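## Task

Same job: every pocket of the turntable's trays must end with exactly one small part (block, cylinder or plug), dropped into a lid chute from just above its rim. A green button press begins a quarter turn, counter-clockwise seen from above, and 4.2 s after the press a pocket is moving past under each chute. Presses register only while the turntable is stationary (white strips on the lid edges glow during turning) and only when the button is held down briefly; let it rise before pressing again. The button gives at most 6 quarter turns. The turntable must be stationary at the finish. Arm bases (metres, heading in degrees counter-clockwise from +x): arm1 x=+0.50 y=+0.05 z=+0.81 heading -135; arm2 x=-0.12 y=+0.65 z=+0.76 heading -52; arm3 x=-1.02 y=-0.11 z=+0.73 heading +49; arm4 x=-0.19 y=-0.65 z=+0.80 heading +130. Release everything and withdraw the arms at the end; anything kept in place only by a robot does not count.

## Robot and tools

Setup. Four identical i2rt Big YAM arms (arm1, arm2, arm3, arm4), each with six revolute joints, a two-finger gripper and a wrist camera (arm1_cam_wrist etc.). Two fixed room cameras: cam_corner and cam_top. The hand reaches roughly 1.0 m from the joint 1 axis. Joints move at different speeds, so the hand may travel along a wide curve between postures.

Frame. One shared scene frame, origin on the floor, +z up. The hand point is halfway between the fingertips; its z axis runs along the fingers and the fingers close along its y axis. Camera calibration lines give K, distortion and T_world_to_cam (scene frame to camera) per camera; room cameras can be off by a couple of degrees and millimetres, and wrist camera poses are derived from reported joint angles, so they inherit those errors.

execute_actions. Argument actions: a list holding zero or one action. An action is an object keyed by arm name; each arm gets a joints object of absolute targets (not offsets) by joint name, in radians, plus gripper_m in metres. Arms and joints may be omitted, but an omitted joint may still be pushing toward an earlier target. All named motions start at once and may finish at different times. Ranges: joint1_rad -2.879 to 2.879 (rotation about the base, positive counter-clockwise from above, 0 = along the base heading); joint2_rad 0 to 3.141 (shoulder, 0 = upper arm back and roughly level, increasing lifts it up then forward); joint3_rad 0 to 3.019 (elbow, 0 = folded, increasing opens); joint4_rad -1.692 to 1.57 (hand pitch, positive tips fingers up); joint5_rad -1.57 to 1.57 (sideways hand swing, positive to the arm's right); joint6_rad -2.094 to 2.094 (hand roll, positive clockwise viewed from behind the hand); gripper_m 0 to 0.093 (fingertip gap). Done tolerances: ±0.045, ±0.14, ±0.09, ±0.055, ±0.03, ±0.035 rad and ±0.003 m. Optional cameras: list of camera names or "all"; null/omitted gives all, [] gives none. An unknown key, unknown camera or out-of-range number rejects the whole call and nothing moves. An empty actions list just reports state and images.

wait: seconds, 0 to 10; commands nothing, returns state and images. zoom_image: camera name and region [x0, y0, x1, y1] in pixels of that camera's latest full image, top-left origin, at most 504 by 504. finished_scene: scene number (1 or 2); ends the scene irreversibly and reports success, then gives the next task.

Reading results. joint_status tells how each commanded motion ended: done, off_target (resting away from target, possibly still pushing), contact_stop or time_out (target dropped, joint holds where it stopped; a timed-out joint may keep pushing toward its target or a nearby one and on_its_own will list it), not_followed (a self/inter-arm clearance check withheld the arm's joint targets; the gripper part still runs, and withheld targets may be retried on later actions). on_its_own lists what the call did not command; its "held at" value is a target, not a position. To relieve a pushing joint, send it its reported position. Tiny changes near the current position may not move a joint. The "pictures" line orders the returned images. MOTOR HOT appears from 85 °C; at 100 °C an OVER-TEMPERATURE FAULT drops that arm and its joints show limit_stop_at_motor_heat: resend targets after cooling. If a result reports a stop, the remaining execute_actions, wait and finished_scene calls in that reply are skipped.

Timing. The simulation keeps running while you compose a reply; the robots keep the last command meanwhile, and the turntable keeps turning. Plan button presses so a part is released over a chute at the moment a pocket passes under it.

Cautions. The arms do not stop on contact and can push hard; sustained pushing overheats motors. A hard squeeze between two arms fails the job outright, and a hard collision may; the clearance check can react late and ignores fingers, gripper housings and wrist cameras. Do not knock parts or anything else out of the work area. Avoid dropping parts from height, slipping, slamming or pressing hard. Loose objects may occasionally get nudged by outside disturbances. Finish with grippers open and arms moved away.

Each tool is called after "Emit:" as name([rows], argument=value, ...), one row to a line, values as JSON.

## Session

Emit:
execute_actions(actions=[])

Scene clock: 0.00 s.
Motor temperatures (°C, as the motors report them): arm1=[20 19 24 19 23 22] | arm2=[20 22 25 23 21 22] | arm3=[21 22 23 20 23 20] | arm4=[21 21 22 19 22 23]
arm1.joint_positions: joint1_rad=+0.028 joint2_rad=+0.442 joint3_rad=+1.461 joint4_rad=-1.530 joint5_rad=-0.017 joint6_rad=-0.016 gripper_m=+0.094
arm1.joint_status: not commanded
arm1.hand: x=+0.4177 y=-0.0433 z=+1.3684 quat_wxyz=(-0.206, -0.786, -0.353, +0.463) (m; scene frame)
arm2.joint_positions: joint1_rad=-0.723 joint2_rad=+0.422 joint3_rad=+1.467 joint4_rad=-1.543 joint5_rad=-0.004 joint6_rad=+0.014 gripper_m=+0.094
arm2.joint_status: not commanded
arm2.hand: x=-0.1318 y=+0.5443 z=+1.3231 quat_wxyz=(-0.361, -0.628, -0.583, +0.368) (m; scene frame)
arm3.joint_positions: joint1_rad=-0.111 joint2_rad=+0.439 joint3_rad=+1.470 joint4_rad=-1.552 joint5_rad=-0.005 joint6_rad=-0.008 gripper_m=+0.095
arm3.joint_status: not commanded
arm3.hand: x=-0.9341 y=-0.0326 z=+1.2881 quat_wxyz=(-0.467, +0.318, -0.805, -0.180) (m; scene frame)
arm4.joint_positions: joint1_rad=-0.080 joint2_rad=+0.447 joint3_rad=+1.455 joint4_rad=-1.538 joint5_rad=-0.017 joint6_rad=+0.015 gripper_m=+0.095
arm4.joint_status: not commanded
arm4.hand: x=-0.2600 y=-0.5430 z=+1.3550 quat_wxyz=(-0.210, +0.770, -0.401, -0.449) (m; scene frame)
pictures: arm1_cam_wrist, arm2_cam_wrist, arm3_cam_wrist, arm4_cam_wrist, cam_corner, cam_top
camera_calibration (this result's frames):
arm1_cam_wrist: T_world_to_cam=[[-0.758495, 0.651637, 0.00742199, 0.331833], [0.589763, 0.691231, -0.417588, 0.361264], [-0.277246, -0.312361, -0.908606, 1.47401], [0, 0, 0, 1]] pos_world=[0.447297, -0.00552784, 1.48769]
arm2_cam_wrist: T_world_to_cam=[[-0.998342, 0.0565578, -0.0107268, -0.146389], [0.0551687, 0.886792, -0.458864, 0.140294], [-0.0164399, -0.458694, -0.888442, 1.54993], [0, 0, 0, 1]] pos_world=[-0.128406, 0.59481, 1.43982]
arm3_cam_wrist: T_world_to_cam=[[0.66485, -0.746938, 0.00755395, 0.58661], [-0.67674, -0.606586, -0.417223, -0.109336], [0.316222, 0.272279, -0.908773, 1.59868], [0, 0, 0, 1]] pos_world=[-0.969537, -0.0634461, 1.40278]
arm4_cam_wrist: T_world_to_cam=[[0.807166, 0.588652, -0.0444141, 0.588249], [0.526259, -0.751615, -0.397651, 0.273352], [-0.26746, 0.297597, -0.916461, 1.45773], [0, 0, 0, 1]] pos_world=[-0.228782, -0.574636, 1.47078]
Images, in order (width x height): arm1_cam_wrist 504x504, arm2_cam_wrist 504x504, arm3_cam_wrist 504x504, arm4_cam_wrist 504x504, cam_corner 896x504, cam_top 896x504.

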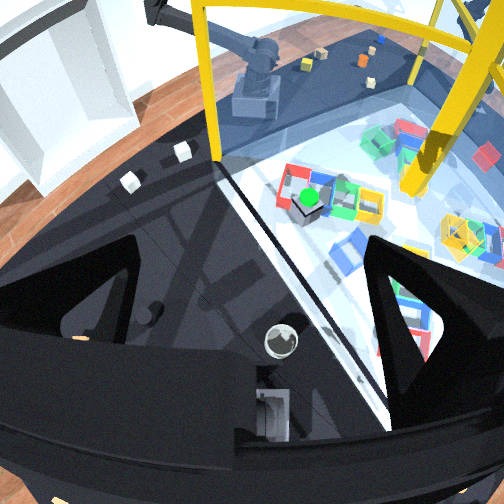

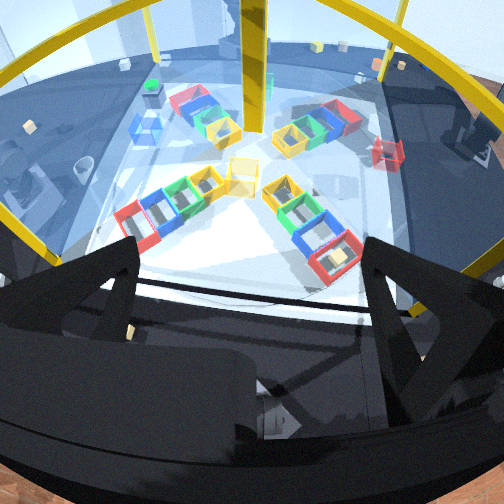

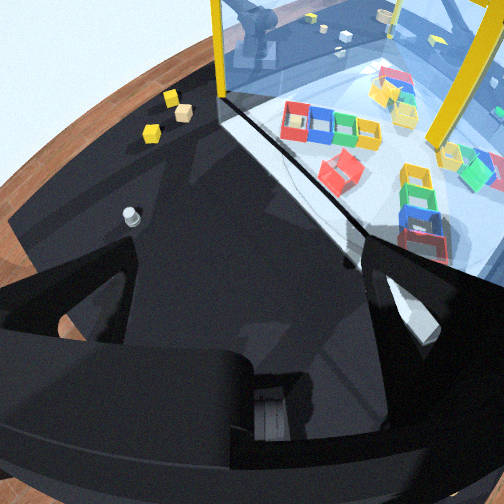

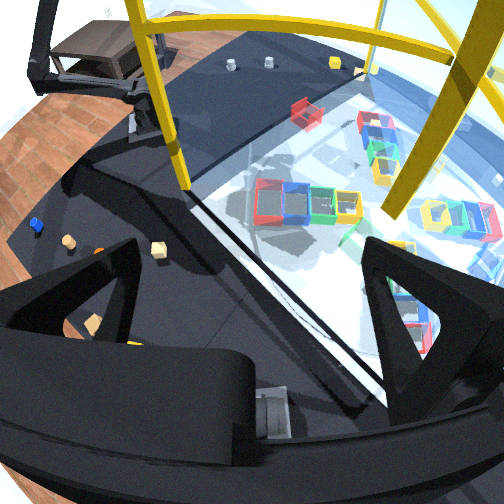

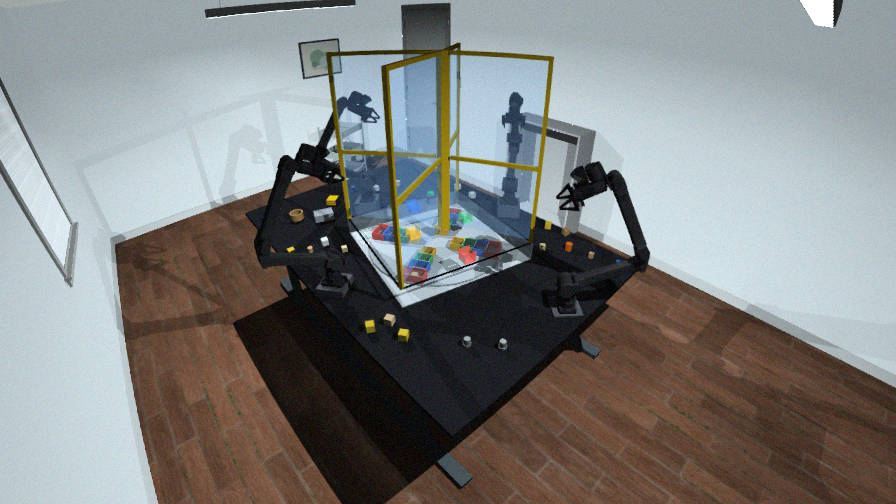

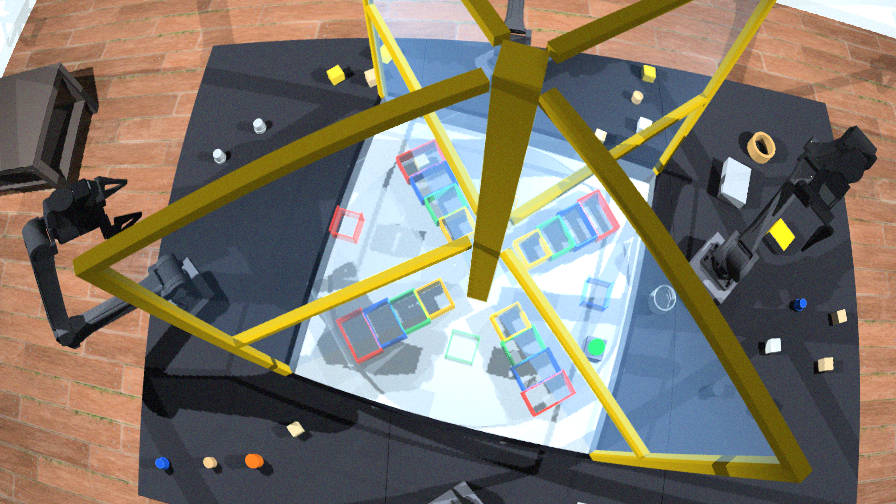

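Emit:
zoom_image(camera="cam_top", region=[290, 110, 690, 460])

Emit:
zoom_image(camera="arm2_cam_wrist", region=[90, 50, 430, 300])

Region (290, 110, 690, 460) of cam_top's 896x504 image, scaled by 1.260, with more detail than that image has; it fills the top 441 rows of this view, and the rest is white.

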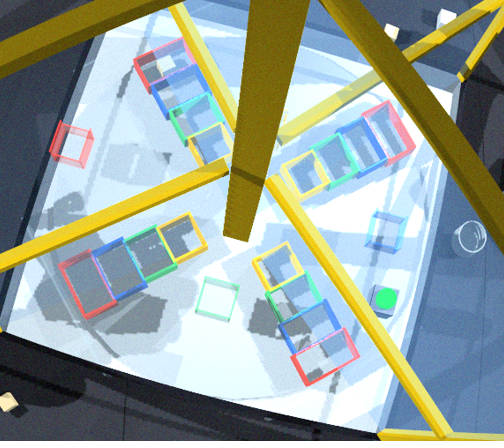

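Region (90, 50, 430, 300) of arm2_cam_wrist's 504x504 image, scaled by 1.482, with more detail than that image has; it fills the top 371 rows of this view, and the rest is white.

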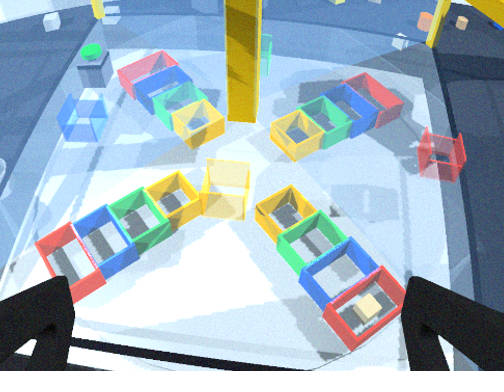

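Emit:
zoom_image(camera="cam_top", region=[560, 265, 686, 375])

Emit:
zoom_image(camera="cam_top", region=[420, 270, 546, 380])

Emit:
zoom_image(camera="cam_top", region=[300, 170, 426, 280])

Emit:
zoom_image(camera="cam_top", region=[690, 200, 896, 420])

Region (560, 265, 686, 375) of cam_top's 896x504 image, scaled by 4.000, with more detail than that image has; it fills the top 440 rows of this view, and the rest is white.

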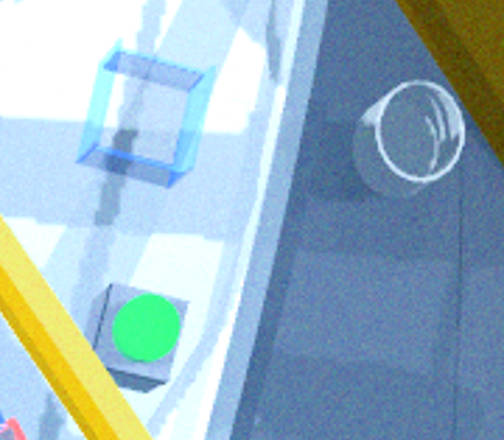

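Region (420, 270, 546, 380) of cam_top's 896x504 image, scaled by 4.000, with more detail than that image has; it fills the top 440 rows of this view, and the rest is white.

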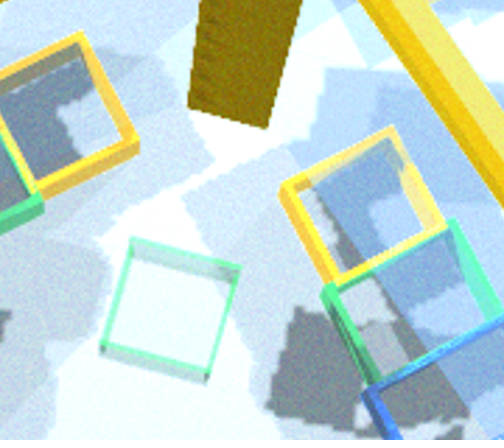

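Region (300, 170, 426, 280) of cam_top's 896x504 image, scaled by 4.000, with more detail than that image has; it fills the top 440 rows of this view, and the rest is white.

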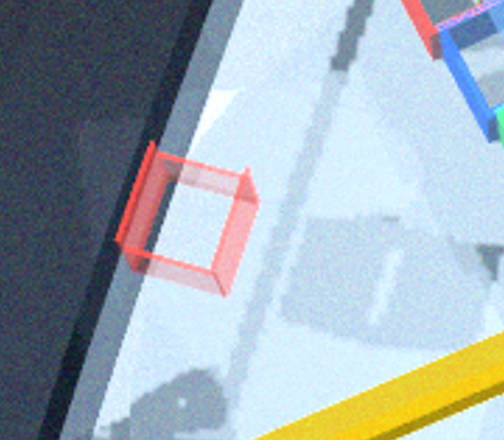

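Region (690, 200, 896, 420) of cam_top's 896x504 image, scaled by 2.291, with more detail than that image has; it fills the left 472 columns of this view, and the rest is white.

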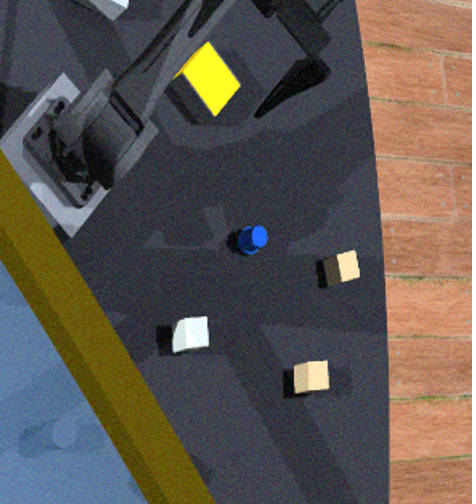

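Emit:
zoom_image(camera="cam_top", region=[140, 400, 340, 504])

Emit:
zoom_image(camera="cam_top", region=[200, 35, 410, 175])

Emit:
zoom_image(camera="cam_top", region=[560, 50, 700, 160])

Emit:
zoom_image(camera="cam_corner", region=[500, 190, 660, 290])

Emit:
zoom_image(camera="cam_corner", region=[250, 180, 530, 360])

Region (140, 400, 340, 504) of cam_top's 896x504 image, scaled by 2.520, with more detail than that image has; it fills the top 262 rows of this view, and the rest is white.

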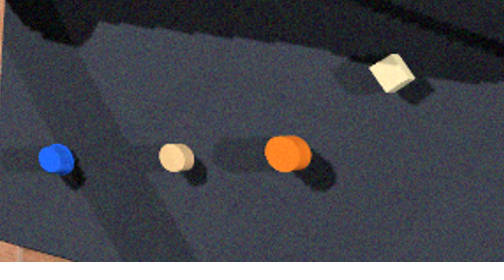

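Region (200, 35, 410, 175) of cam_top's 896x504 image, scaled by 2.400, with more detail than that image has.

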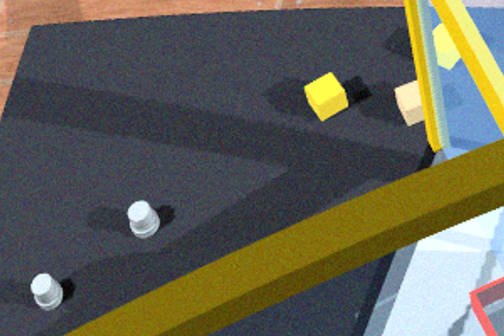

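Region (560, 50, 700, 160) of cam_top's 896x504 image, scaled by 3.600, with more detail than that image has; it fills the top 396 rows of this view, and the rest is white.

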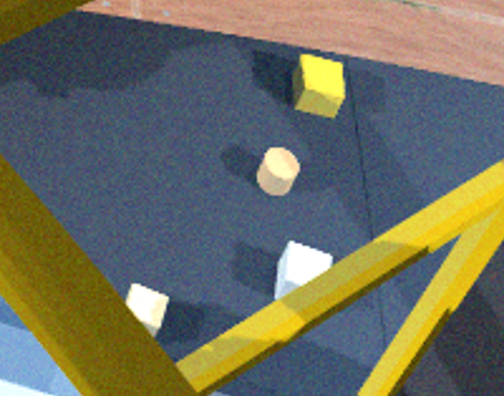

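Region (500, 190, 660, 290) of cam_corner's 896x504 image, scaled by 3.150, with more detail than that image has; it fills the top 315 rows of this view, and the rest is white.

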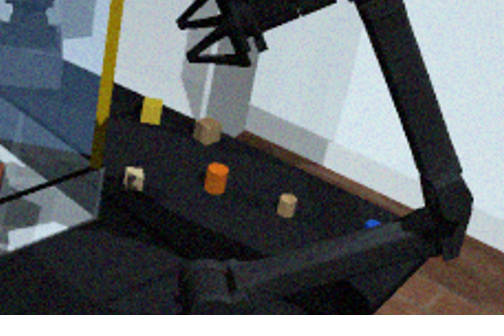

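Region (250, 180, 530, 360) of cam_corner's 896x504 image, scaled by 1.800, with more detail than that image has; it fills the top 324 rows of this view, and the rest is white.

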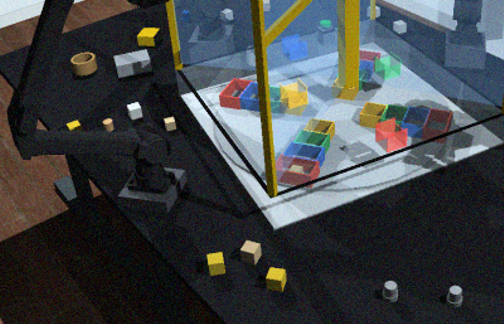

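Emit:
execute_actions([
  {"arm1":{"joints":{"joint1_rad":2.117,"joint2_rad":1.535,"joint3_rad":0.795,"joint4_rad":-0.755,"joint5_rad":0,"joint6_rad":0.5,"gripper_m":0.08}},"arm2":{"joints":{"joint1_rad":0.566,"joint2_rad":1.38,"joint3_rad":1.058,"joint4_rad":-1.24,"joint5_rad":0,"joint6_rad":-0.19,"gripper_m":0.085}},"arm3":{"joints":{"joint1_rad":-2.15,"joint2_rad":0.95,"joint3_rad":1.349,"joint4_rad":-1.68,"joint5_rad":0,"joint6_rad":0,"gripper_m":0.08}},"arm4":{"joints":{"joint1_rad":0.74,"joint2_rad":1.945,"joint3_rad":1.389,"joint4_rad":-0.955,"joint5_rad":0,"joint6_rad":0.27,"gripper_m":0.085}}},
])

Scene clock: 11.07 s.
Motor temperatures (°C, as the motors report them): arm1=[20 20 25 20 23 22] | arm2=[20 22 26 24 21 22] | arm3=[21 22 24 21 23 20] | arm4=[21 21 23 19 22 23]
arm1.joint_positions: joint1_rad=+2.118 joint2_rad=+1.539 joint3_rad=+0.791 joint4_rad=-0.766 joint5_rad=+0.001 joint6_rad=+0.484 gripper_m=+0.080
arm1.joint_status: all done
arm1.hand: x=+0.8615 y=-0.0396 z=+0.8154 quat_wxyz=(-0.029, -0.350, -0.936, -0.001) (m; scene frame)
arm2.joint_positions: joint1_rad=+0.570 joint2_rad=+1.370 joint3_rad=+1.062 joint4_rad=-1.244 joint5_rad=+0.000 joint6_rad=-0.175 gripper_m=+0.085
arm2.joint_status: all done
arm2.hand: x=+0.2383 y=+0.5257 z=+0.9198 quat_wxyz=(-0.014, -0.080, -0.997, +0.007) (m; scene frame)
arm3.joint_positions: joint1_rad=-2.148 joint2_rad=+0.958 joint3_rad=+1.342 joint4_rad=-1.670 joint5_rad=+0.000 joint6_rad=-0.008 gripper_m=+0.080
arm3.joint_status: all done
arm3.hand: x=-0.9445 y=-0.3849 z=+1.1174 quat_wxyz=(-0.114, -0.594, -0.791, +0.087) (m; scene frame)
arm4.joint_positions: joint1_rad=+0.747 joint2_rad=+1.936 joint3_rad=+1.377 joint4_rad=-0.961 joint5_rad=+0.001 joint6_rad=+0.260 gripper_m=+0.085
arm4.joint_status: all done
arm4.hand: x=-0.7424 y=-0.5828 z=+0.8177 quat_wxyz=(+0.008, +0.982, -0.189, -0.029) (m; scene frame)
pictures: arm1_cam_wrist, arm2_cam_wrist, arm3_cam_wrist, arm4_cam_wrist, cam_corner, cam_top
camera_calibration (this result's frames):
arm1_cam_wrist: T_world_to_cam=[[-0.64446, -0.763865, -0.0343758, 0.549976], [-0.65194, 0.525427, 0.546718, 0.142936], [-0.399556, 0.374749, -0.836611, 1.16966], [0, 0, 0, 1]] pos_world=[0.914969, -0.0933246, 0.919313]
arm2_cam_wrist: T_world_to_cam=[[-0.145671, -0.989207, 0.0158108, 0.542005], [-0.827619, 0.1306, 0.545884, -0.36493], [-0.542058, 0.066434, -0.837711, 0.991645], [0, 0, 0, 1]] pos_world=[0.31446, 0.517937, 1.02135]
arm3_cam_wrist: T_world_to_cam=[[-0.964494, -0.263597, 0.0163816, -1.03104], [-0.244217, 0.913758, 0.32466, -0.236622], [-0.100548, 0.309132, -0.945689, 1.20455], [0, 0, 0, 1]] pos_world=[-0.931104, -0.42793, 1.23284]
arm4_cam_wrist: T_world_to_cam=[[0.377229, 0.925642, -0.029748, 0.842444], [0.783843, -0.302004, 0.542572, -0.0319427], [0.493243, -0.227992, -0.839482, 1.04359], [0, 0, 0, 1]] pos_world=[-0.807502, -0.551518, 0.918471]
Images, in order (width x height): arm1_cam_wrist 504x504, arm2_cam_wrist 504x504, arm3_cam_wrist 504x504, arm4_cam_wrist 504x504, cam_corner 896x504, cam_top 896x504.

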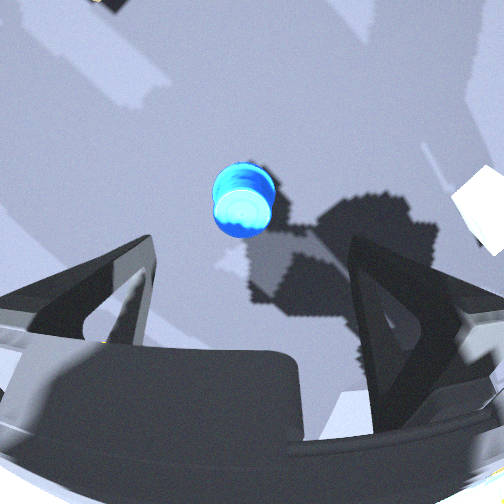

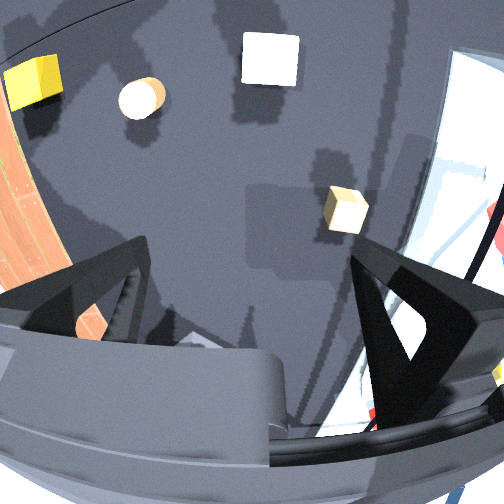

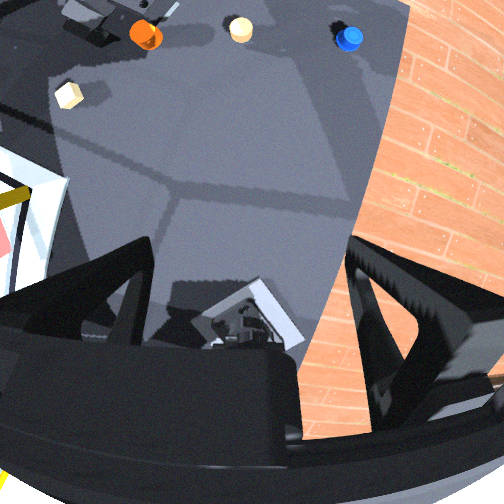

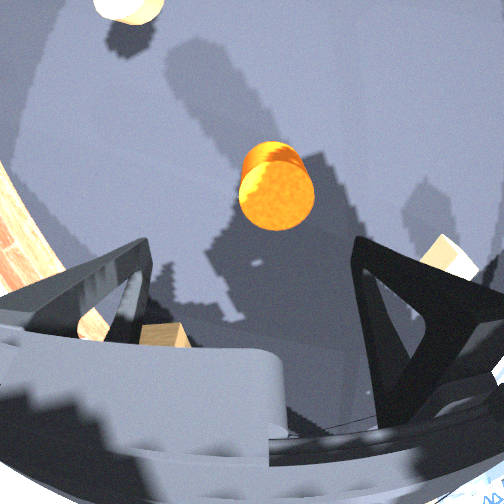

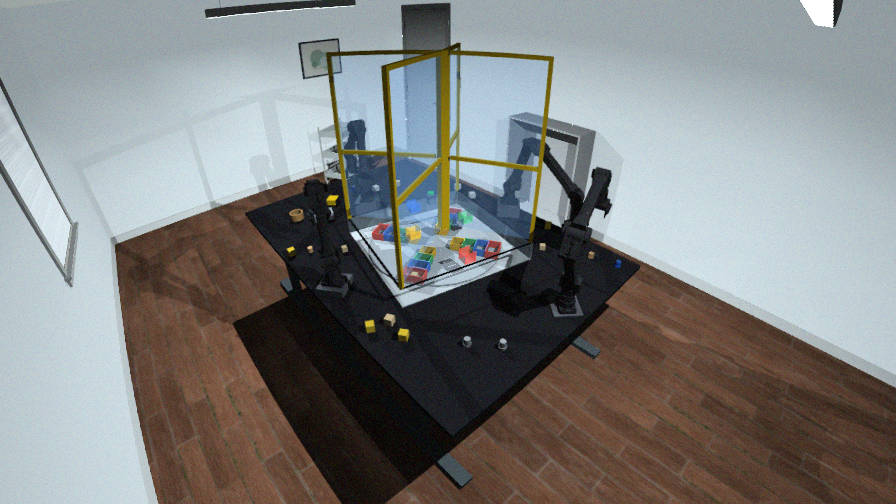

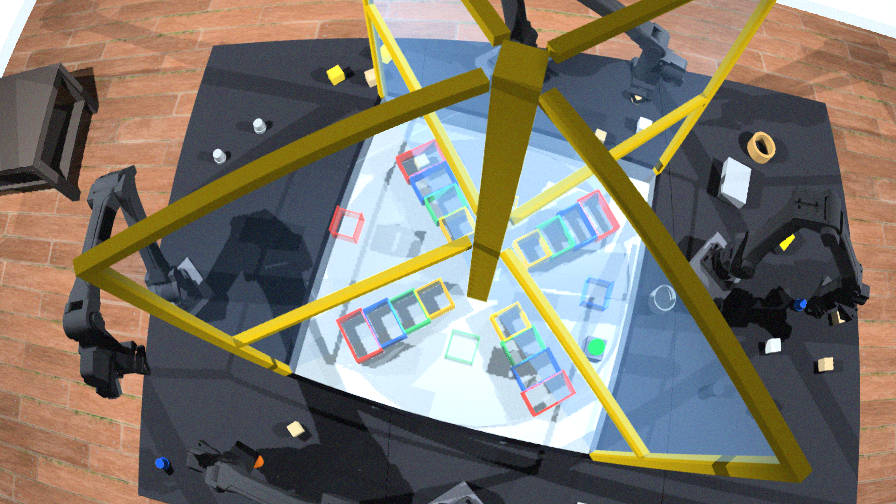

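Emit:
execute_actions(actions=[])

Scene clock: 11.80 s.
Motor temperatures (°C, as the motors report them): arm1=[20 20 26 20 23 22] | arm2=[20 22 26 24 21 22] | arm3=[21 22 25 21 23 20] | arm4=[21 21 23 19 22 23]
arm1.joint_positions: joint1_rad=+2.118 joint2_rad=+1.539 joint3_rad=+0.791 joint4_rad=-0.766 joint5_rad=+0.001 joint6_rad=+0.484 gripper_m=+0.080
arm1.joint_status: all done
arm1.hand: x=+0.8615 y=-0.0396 z=+0.8154 quat_wxyz=(-0.029, -0.350, -0.936, -0.001) (m; scene frame)
arm2.joint_positions: joint1_rad=+0.570 joint2_rad=+1.370 joint3_rad=+1.062 joint4_rad=-1.244 joint5_rad=+0.000 joint6_rad=-0.175 gripper_m=+0.085
arm2.joint_status: all done
arm2.hand: x=+0.2383 y=+0.5257 z=+0.9198 quat_wxyz=(-0.014, -0.080, -0.997, +0.007) (m; scene frame)
arm3.joint_positions: joint1_rad=-2.148 joint2_rad=+0.958 joint3_rad=+1.342 joint4_rad=-1.670 joint5_rad=+0.000 joint6_rad=-0.008 gripper_m=+0.080
arm3.joint_status: all done
arm3.hand: x=-0.9445 y=-0.3848 z=+1.1174 quat_wxyz=(-0.114, -0.594, -0.791, +0.087) (m; scene frame)
arm4.joint_positions: joint1_rad=+0.747 joint2_rad=+1.936 joint3_rad=+1.377 joint4_rad=-0.961 joint5_rad=+0.001 joint6_rad=+0.260 gripper_m=+0.085
arm4.joint_status: all done
arm4.hand: x=-0.7424 y=-0.5828 z=+0.8177 quat_wxyz=(+0.008, +0.982, -0.189, -0.029) (m; scene frame)
pictures: arm1_cam_wrist, arm2_cam_wrist, arm3_cam_wrist, arm4_cam_wrist, cam_corner, cam_top
camera_calibration (this result's frames):
arm1_cam_wrist: T_world_to_cam=[[-0.644751, -0.763619, -0.0343962, 0.550252], [-0.651744, 0.525664, 0.546724, 0.142771], [-0.399408, 0.374918, -0.836606, 1.16954], [0, 0, 0, 1]] pos_world=[0.914948, -0.0933471, 0.919312]
arm2_cam_wrist: T_world_to_cam=[[-0.145671, -0.989207, 0.0158108, 0.542005], [-0.827619, 0.1306, 0.545884, -0.36493], [-0.542058, 0.066434, -0.837711, 0.991645], [0, 0, 0, 1]] pos_world=[0.31446, 0.517937, 1.02135]
arm3_cam_wrist: T_world_to_cam=[[-0.964471, -0.263703, 0.0160159, -1.03059], [-0.24443, 0.913699, 0.324665, -0.236851], [-0.100249, 0.309215, -0.945694, 1.20487], [0, 0, 0, 1]] pos_world=[-0.931077, -0.427923, 1.23284]
arm4_cam_wrist: T_world_to_cam=[[0.377229, 0.925642, -0.029748, 0.842444], [0.783843, -0.302004, 0.542572, -0.0319427], [0.493243, -0.227992, -0.839482, 1.04359], [0, 0, 0, 1]] pos_world=[-0.807502, -0.551518, 0.918471]
Images, in order (width x height): arm1_cam_wrist 504x504, arm2_cam_wrist 504x504, arm3_cam_wrist 504x504, arm4_cam_wrist 504x504, cam_corner 896x504, cam_top 896x504.

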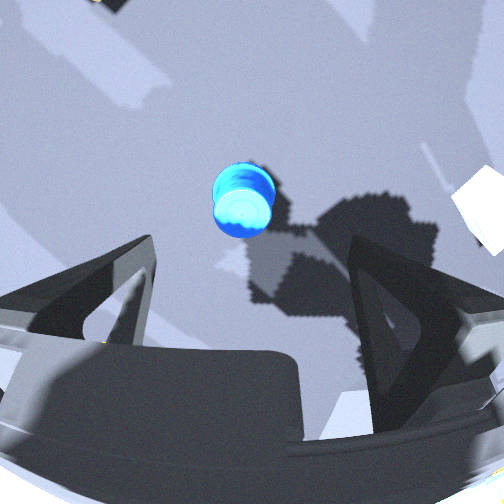

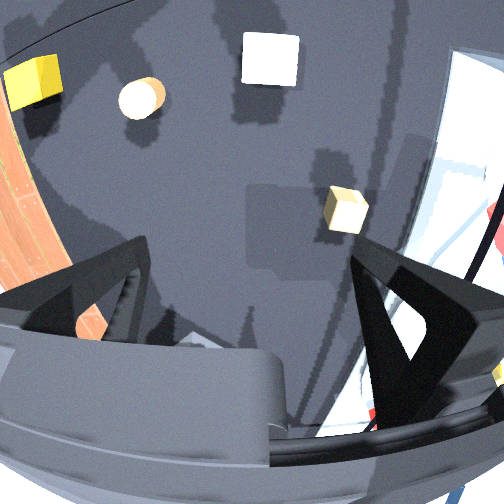

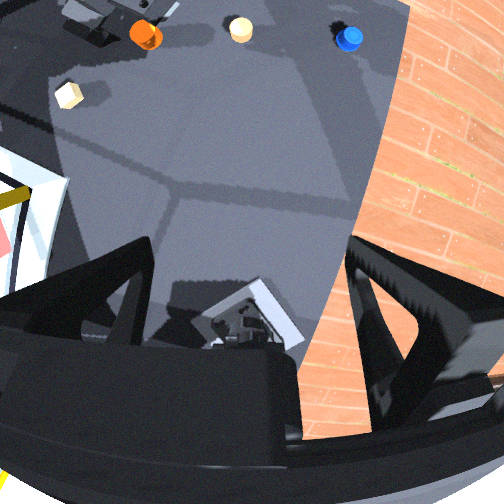

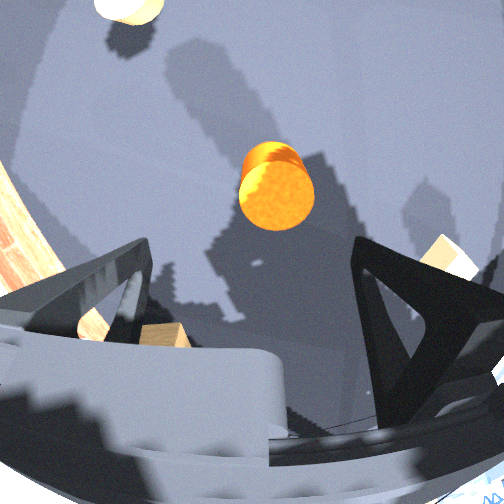

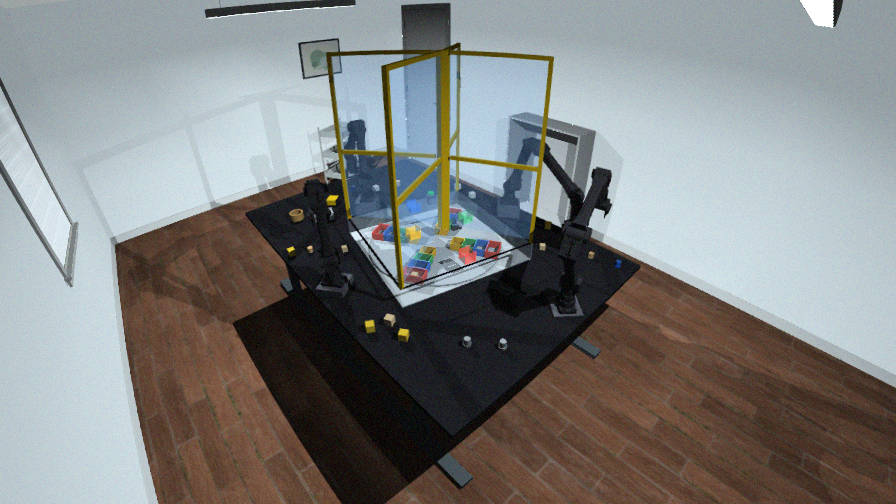

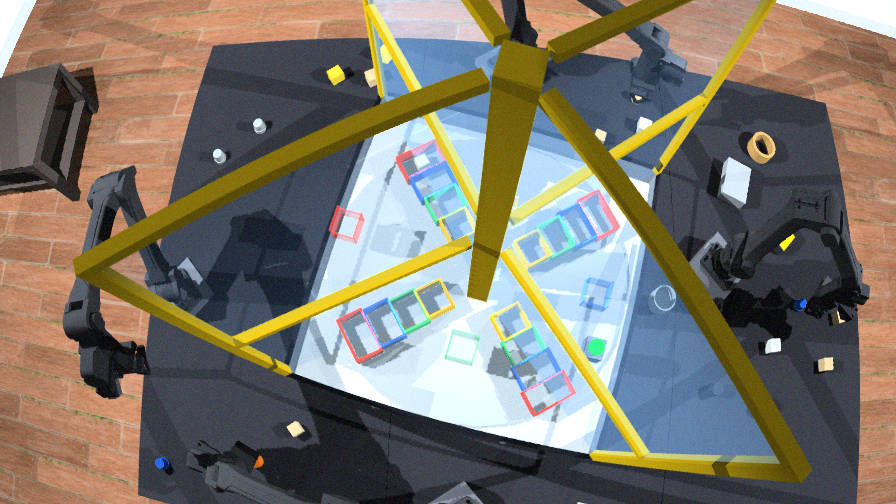

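Emit:
execute_actions([
  {"arm1":{"joints":{"joint2_rad":1.745,"joint4_rad":-0.625}},"arm2":{"joints":{"joint1_rad":0.555,"joint2_rad":1.79,"joint4_rad":-0.835}},"arm3":{"joints":{"joint1_rad":-2.465,"joint2_rad":1.36,"joint4_rad":-1.5}},"arm4":{"joints":{"joint1_rad":0.72,"joint2_rad":2.085,"joint4_rad":-0.875}}},
], cameras=["arm1_cam_wrist","arm2_cam_wrist","arm3_cam_wrist","arm4_cam_wrist"])

Scene clock: 14.37 s.
Motor temperatures (°C, as the motors report them): arm1=[20 20 26 20 23 22] | arm2=[20 22 27 24 21 22] | arm3=[21 22 25 21 23 20] | arm4=[21 21 23 19 22 23]
arm1.joint_positions: joint1_rad=+2.118 joint2_rad=+1.761 joint3_rad=+0.791 joint4_rad=-0.641 joint5_rad=+0.001 joint6_rad=+0.484 gripper_m=+0.080
arm1.joint_status: all done
arm1.hand: x=+0.8563 y=-0.0387 z=+0.7384 quat_wxyz=(+0.019, -0.350, -0.937, +0.005) (m; scene frame)
arm2.joint_positions: joint1_rad=+0.561 joint2_rad=+1.795 joint3_rad=+1.062 joint4_rad=-0.844 joint5_rad=+0.000 joint6_rad=-0.175 gripper_m=+0.085
arm2.joint_status: all done
arm2.hand: x=+0.3074 y=+0.4958 z=+0.7506 quat_wxyz=(-0.002, -0.085, -0.996, +0.004) (m; scene frame)
arm3.joint_positions: joint1_rad=-2.471 joint2_rad=+1.363 joint3_rad=+1.342 joint4_rad=-1.504 joint5_rad=+0.000 joint6_rad=-0.008 gripper_m=+0.080
arm3.joint_status: all done
arm3.hand: x=-1.0405 y=-0.5157 z=+0.9925 quat_wxyz=(-0.017, -0.721, -0.692, +0.017) (m; scene frame)
arm4.joint_positions: joint1_rad=+0.724 joint2_rad=+2.090 joint3_rad=+1.377 joint4_rad=-0.883 joint5_rad=+0.001 joint6_rad=+0.260 gripper_m=+0.085
arm4.joint_status: all done
arm4.hand: x=-0.7361 y=-0.5715 z=+0.7357 quat_wxyz=(+0.005, +0.980, -0.200, +0.009) (m; scene frame)
pictures: arm1_cam_wrist, arm2_cam_wrist, arm3_cam_wrist, arm4_cam_wrist
camera_calibration (this result's frames):
arm1_cam_wrist: T_world_to_cam=[[-0.646237, -0.763079, 0.0094104, 0.51386], [-0.596829, 0.513051, 0.616907, 0.0816488], [-0.475577, 0.393051, -0.78698, 1.13197], [0, 0, 0, 1]] pos_world=[0.919146, -0.0946978, 0.835635]
arm2_cam_wrist: T_world_to_cam=[[-0.154956, -0.987861, 0.0109666, 0.53095], [-0.813193, 0.133845, 0.566395, -0.23293], [-0.560987, 0.0788482, -0.824061, 0.878774], [0, 0, 0, 1]] pos_world=[0.385837, 0.486391, 0.850271]
arm3_cam_wrist: T_world_to_cam=[[-0.998523, 0.0517337, 0.0166038, -1.02909], [0.0525006, 0.840001, 0.54004, -0.0430094], [0.013991, 0.540114, -0.841476, 1.25209], [0, 0, 0, 1]] pos_world=[-1.04283, -0.586904, 1.09392]
arm4_cam_wrist: T_world_to_cam=[[0.399612, 0.916632, -0.00976209, 0.823758], [0.733577, -0.313386, 0.603037, -0.0769967], [0.549704, -0.248142, -0.797653, 0.973526], [0, 0, 0, 1]] pos_world=[-0.807852, -0.53764, 0.83101]
Images, in order (width x height): arm1_cam_wrist 504x504, arm2_cam_wrist 504x504, arm3_cam_wrist 504x504, arm4_cam_wrist 504x504.

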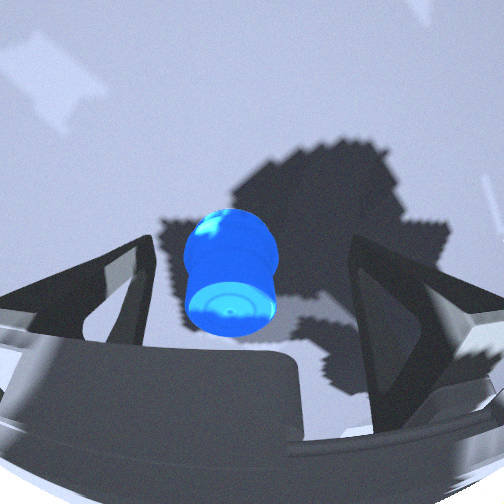

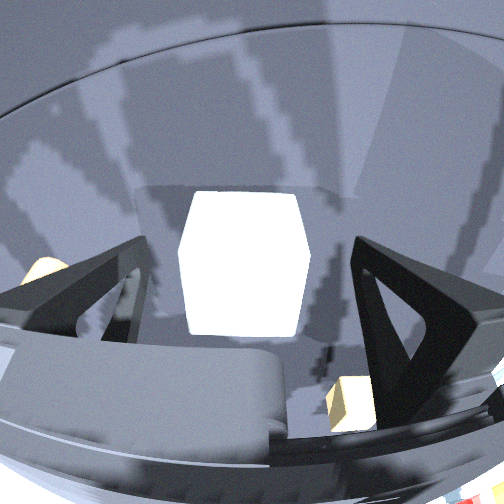

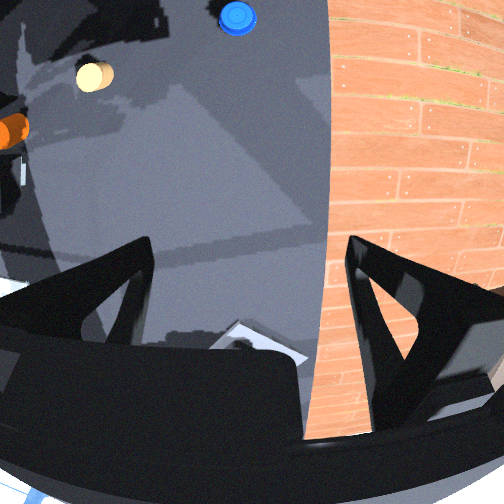

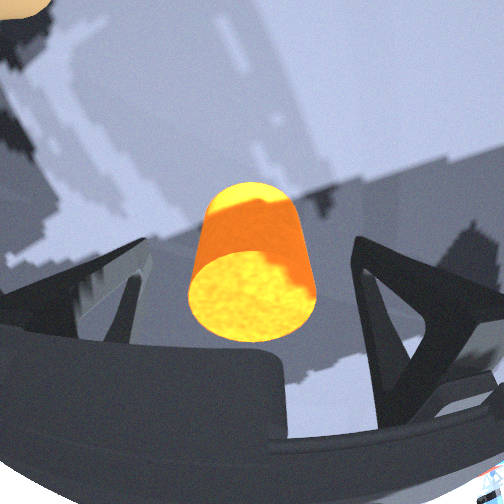

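Emit:
execute_actions([
  {"arm1":{"joints":{"gripper_m":0.012}},"arm2":{"joints":{"gripper_m":0.025}},"arm4":{"joints":{"gripper_m":0.02}}},
], cameras=["arm1_cam_wrist","arm4_cam_wrist"])

Scene clock: 15.27 s.
Motor temperatures (°C, as the motors report them): arm1=[20 20 26 20 23 22] | arm2=[20 22 27 24 21 22] | arm3=[21 22 25 21 23 20] | arm4=[21 21 23 19 22 23]
arm1.joint_positions: joint1_rad=+2.118 joint2_rad=+1.753 joint3_rad=+0.791 joint4_rad=-0.639 joint5_rad=+0.002 joint6_rad=+0.485 gripper_m=+0.029
arm1.joint_status: gripper_m off_target (ended at +0.029, target +0.012)
arm1.hand: x=+0.8584 y=-0.0393 z=+0.7412 quat_wxyz=(+0.014, -0.350, -0.936, +0.005) (m; scene frame)
arm2.joint_positions: joint1_rad=+0.561 joint2_rad=+1.795 joint3_rad=+1.062 joint4_rad=-0.844 joint5_rad=+0.000 joint6_rad=-0.176 gripper_m=+0.040
arm2.joint_status: gripper_m off_target (ended at +0.040, target +0.025)
arm2.hand: x=+0.3074 y=+0.4958 z=+0.7506 quat_wxyz=(-0.002, -0.084, -0.996, +0.004) (m; scene frame)
arm3.joint_positions: joint1_rad=-2.471 joint2_rad=+1.363 joint3_rad=+1.342 joint4_rad=-1.504 joint5_rad=+0.000 joint6_rad=-0.008 gripper_m=+0.080
arm3.joint_status: not commanded
arm3.hand: x=-1.0405 y=-0.5157 z=+0.9925 quat_wxyz=(-0.017, -0.721, -0.692, +0.017) (m; scene frame)
arm4.joint_positions: joint1_rad=+0.724 joint2_rad=+2.090 joint3_rad=+1.377 joint4_rad=-0.883 joint5_rad=+0.001 joint6_rad=+0.261 gripper_m=+0.039
arm4.joint_status: gripper_m off_target (ended at +0.039, target +0.020)
arm4.hand: x=-0.7361 y=-0.5715 z=+0.7357 quat_wxyz=(+0.005, +0.980, -0.201, +0.009) (m; scene frame)
pictures: arm1_cam_wrist, arm4_cam_wrist
camera_calibration (this result's frames):
arm1_cam_wrist: T_world_to_cam=[[-0.646838, -0.762608, 0.00542757, 0.518198], [-0.602512, 0.515384, 0.609392, 0.0920469], [-0.467525, 0.390908, -0.79285, 1.13272], [0, 0, 0, 1]] pos_world=[0.920225, -0.0950477, 0.839173]
arm4_cam_wrist: T_world_to_cam=[[0.400311, 0.916327, -0.00974672, 0.824087], [0.733331, -0.313952, 0.603041, -0.0775046], [0.549523, -0.248552, -0.79765, 0.973157], [0, 0, 0, 1]] pos_world=[-0.807827, -0.537586, 0.83101]
Images, in order (width x height): arm1_cam_wrist 504x504, arm4_cam_wrist 504x504.

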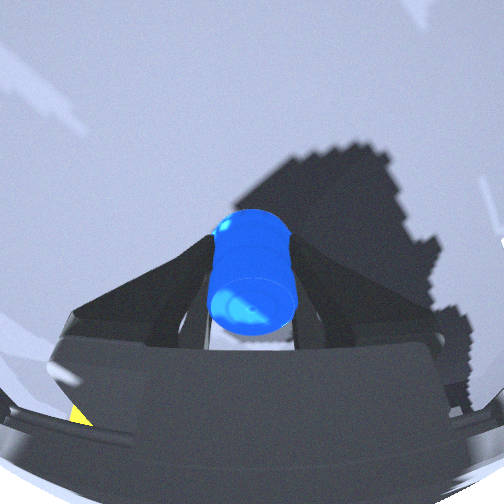

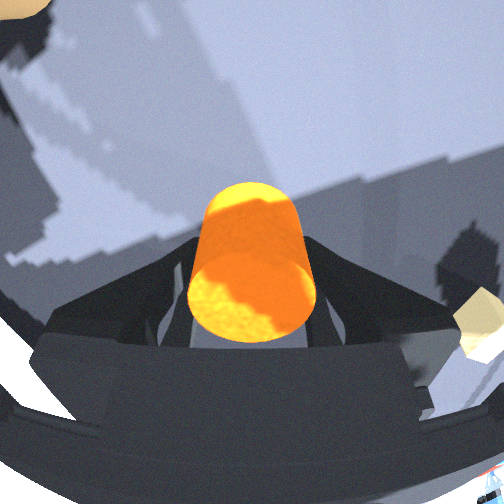

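Emit:
execute_actions([
  {"arm1":{"joints":{"joint1_rad":-0.229,"joint2_rad":1.60,"joint3_rad":1.355,"joint4_rad":-1.295}},"arm2":{"joints":{"joint1_rad":0.37,"joint2_rad":1.29,"joint4_rad":-1.345,"joint6_rad":0.185}},"arm3":{"joints":{"joint1_rad":-2.455,"joint2_rad":1.765,"joint3_rad":1.30,"joint4_rad":-1.09}},"arm4":{"joints":{"joint1_rad":0.58,"joint2_rad":1.34,"joint4_rad":-1.61}}},
])

Scene clock: 18.87 s.
Motor temperatures (°C, as the motors report them): arm1=[20 20 26 20 23 22] | arm2=[20 22 27 24 21 22] | arm3=[21 23 25 21 23 20] | arm4=[21 22 23 19 22 23]
arm1.joint_positions: joint1_rad=-0.235 joint2_rad=+1.613 joint3_rad=+1.318 joint4_rad=-1.281 joint5_rad=+0.000 joint6_rad=+0.485 gripper_m=+0.029
arm1.joint_status: all done
arm1.hand: x=+0.1011 y=-0.2013 z=+0.9591 quat_wxyz=(-0.001, -0.999, -0.036, -0.003) (m; scene frame)
arm2.joint_positions: joint1_rad=+0.367 joint2_rad=+1.276 joint3_rad=+1.062 joint4_rad=-1.335 joint5_rad=+0.002 joint6_rad=+0.169 gripper_m=+0.040
arm2.joint_status: all done
arm2.hand: x=+0.1825 y=+0.4692 z=+0.9519 quat_wxyz=(-0.016, -0.347, -0.938, +0.006) (m; scene frame)
arm3.joint_positions: joint1_rad=-2.462 joint2_rad=+1.769 joint3_rad=+1.293 joint4_rad=-1.099 joint5_rad=+0.000 joint6_rad=-0.008 gripper_m=+0.080
arm3.joint_status: all done
arm3.hand: x=-1.0407 y=-0.6143 z=+0.7985 quat_wxyz=(+0.000, -0.718, -0.696, -0.001) (m; scene frame)
arm4.joint_positions: joint1_rad=+0.578 joint2_rad=+1.321 joint3_rad=+1.377 joint4_rad=-1.602 joint5_rad=+0.001 joint6_rad=+0.262 gripper_m=+0.039
arm4.joint_status: all done
arm4.hand: x=-0.5526 y=-0.5371 z=+1.0935 quat_wxyz=(+0.006, +0.962, -0.272, -0.015) (m; scene frame)
pictures: arm1_cam_wrist, arm2_cam_wrist, arm3_cam_wrist, arm4_cam_wrist, cam_corner, cam_top
camera_calibration (this result's frames):
arm1_cam_wrist: T_world_to_cam=[[-0.0843966, 0.996315, -0.0153165, 0.220779], [0.799954, 0.0769119, 0.595112, -0.629902], [0.594096, 0.0379729, -0.803497, 0.8466], [0, 0, 0, 1]] pos_world=[0.0195637, -0.203667, 1.05848]
arm2_cam_wrist: T_world_to_cam=[[-0.639824, -0.768514, 0.00344902, 0.475868], [-0.645144, 0.539541, 0.541004, -0.641801], [-0.41763, 0.343922, -0.841013, 0.842365], [0, 0, 0, 1]] pos_world=[0.242214, 0.422281, 1.05402]
arm3_cam_wrist: T_world_to_cam=[[-0.998975, 0.0420594, 0.0167479, -1.02747], [0.0439444, 0.81199, 0.582014, 0.0849298], [0.0108801, 0.582154, -0.813006, 1.14193], [0, 0, 0, 1]] pos_world=[-1.04258, -0.690525, 0.896173]
arm4_cam_wrist: T_world_to_cam=[[0.529878, 0.847746, -0.0235776, 0.772532], [0.706474, -0.425855, 0.565281, -0.45065], [0.469174, -0.316187, -0.824561, 1.11493], [0, 0, 0, 1]] pos_world=[-0.614071, -0.494296, 1.19229]
Images, in order (width x height): arm1_cam_wrist 504x504, arm2_cam_wrist 504x504, arm3_cam_wrist 504x504, arm4_cam_wrist 504x504, cam_corner 896x504, cam_top 896x504.

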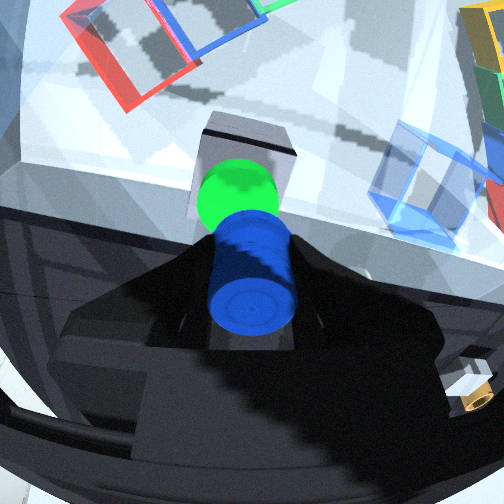

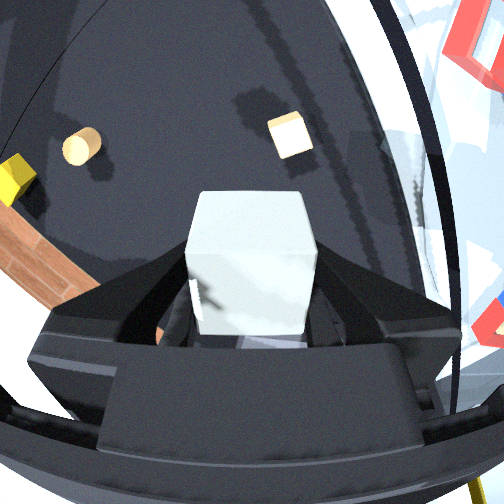

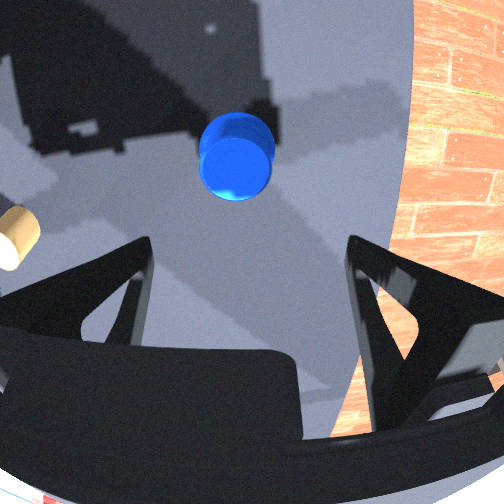

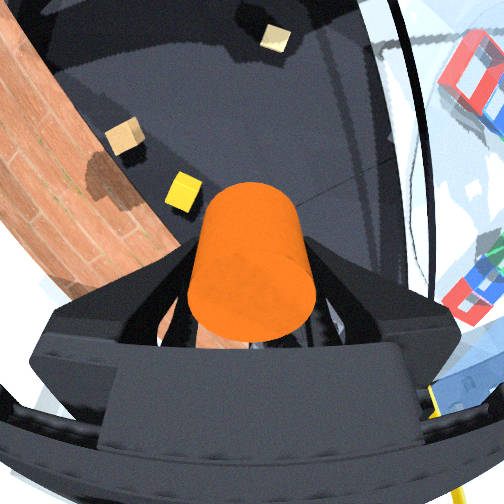

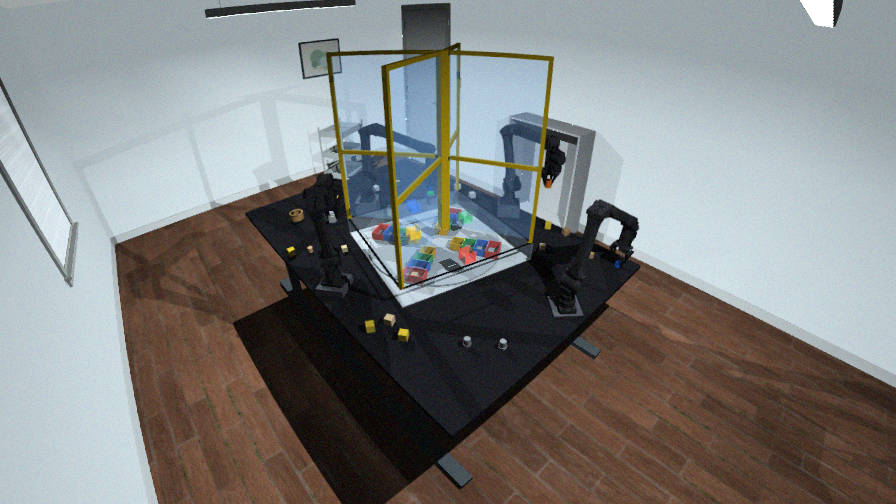

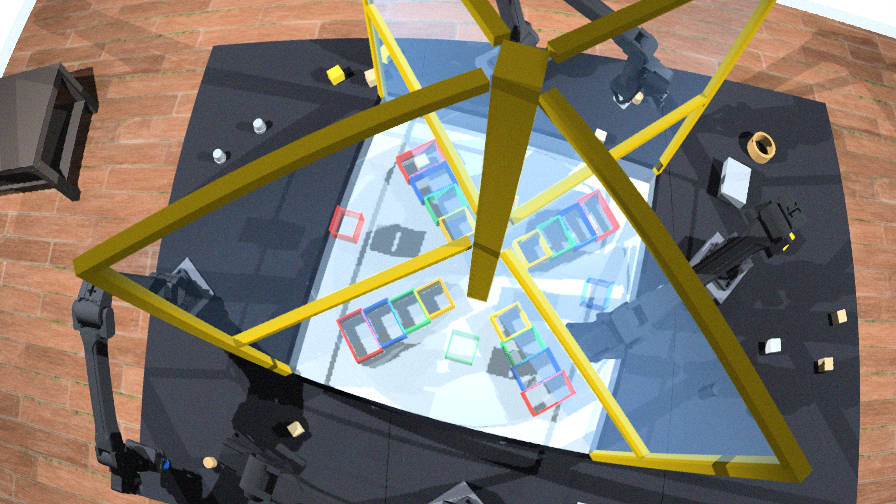

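Emit:
zoom_image(camera="arm1_cam_wrist", region=[150, 90, 504, 340])

Region (150, 90, 504, 340) of arm1_cam_wrist's 504x504 image, scaled by 1.424, with more detail than that image has; it fills the top 356 rows of this view, and the rest is white.

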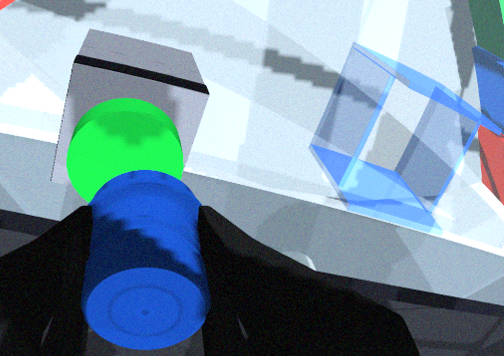

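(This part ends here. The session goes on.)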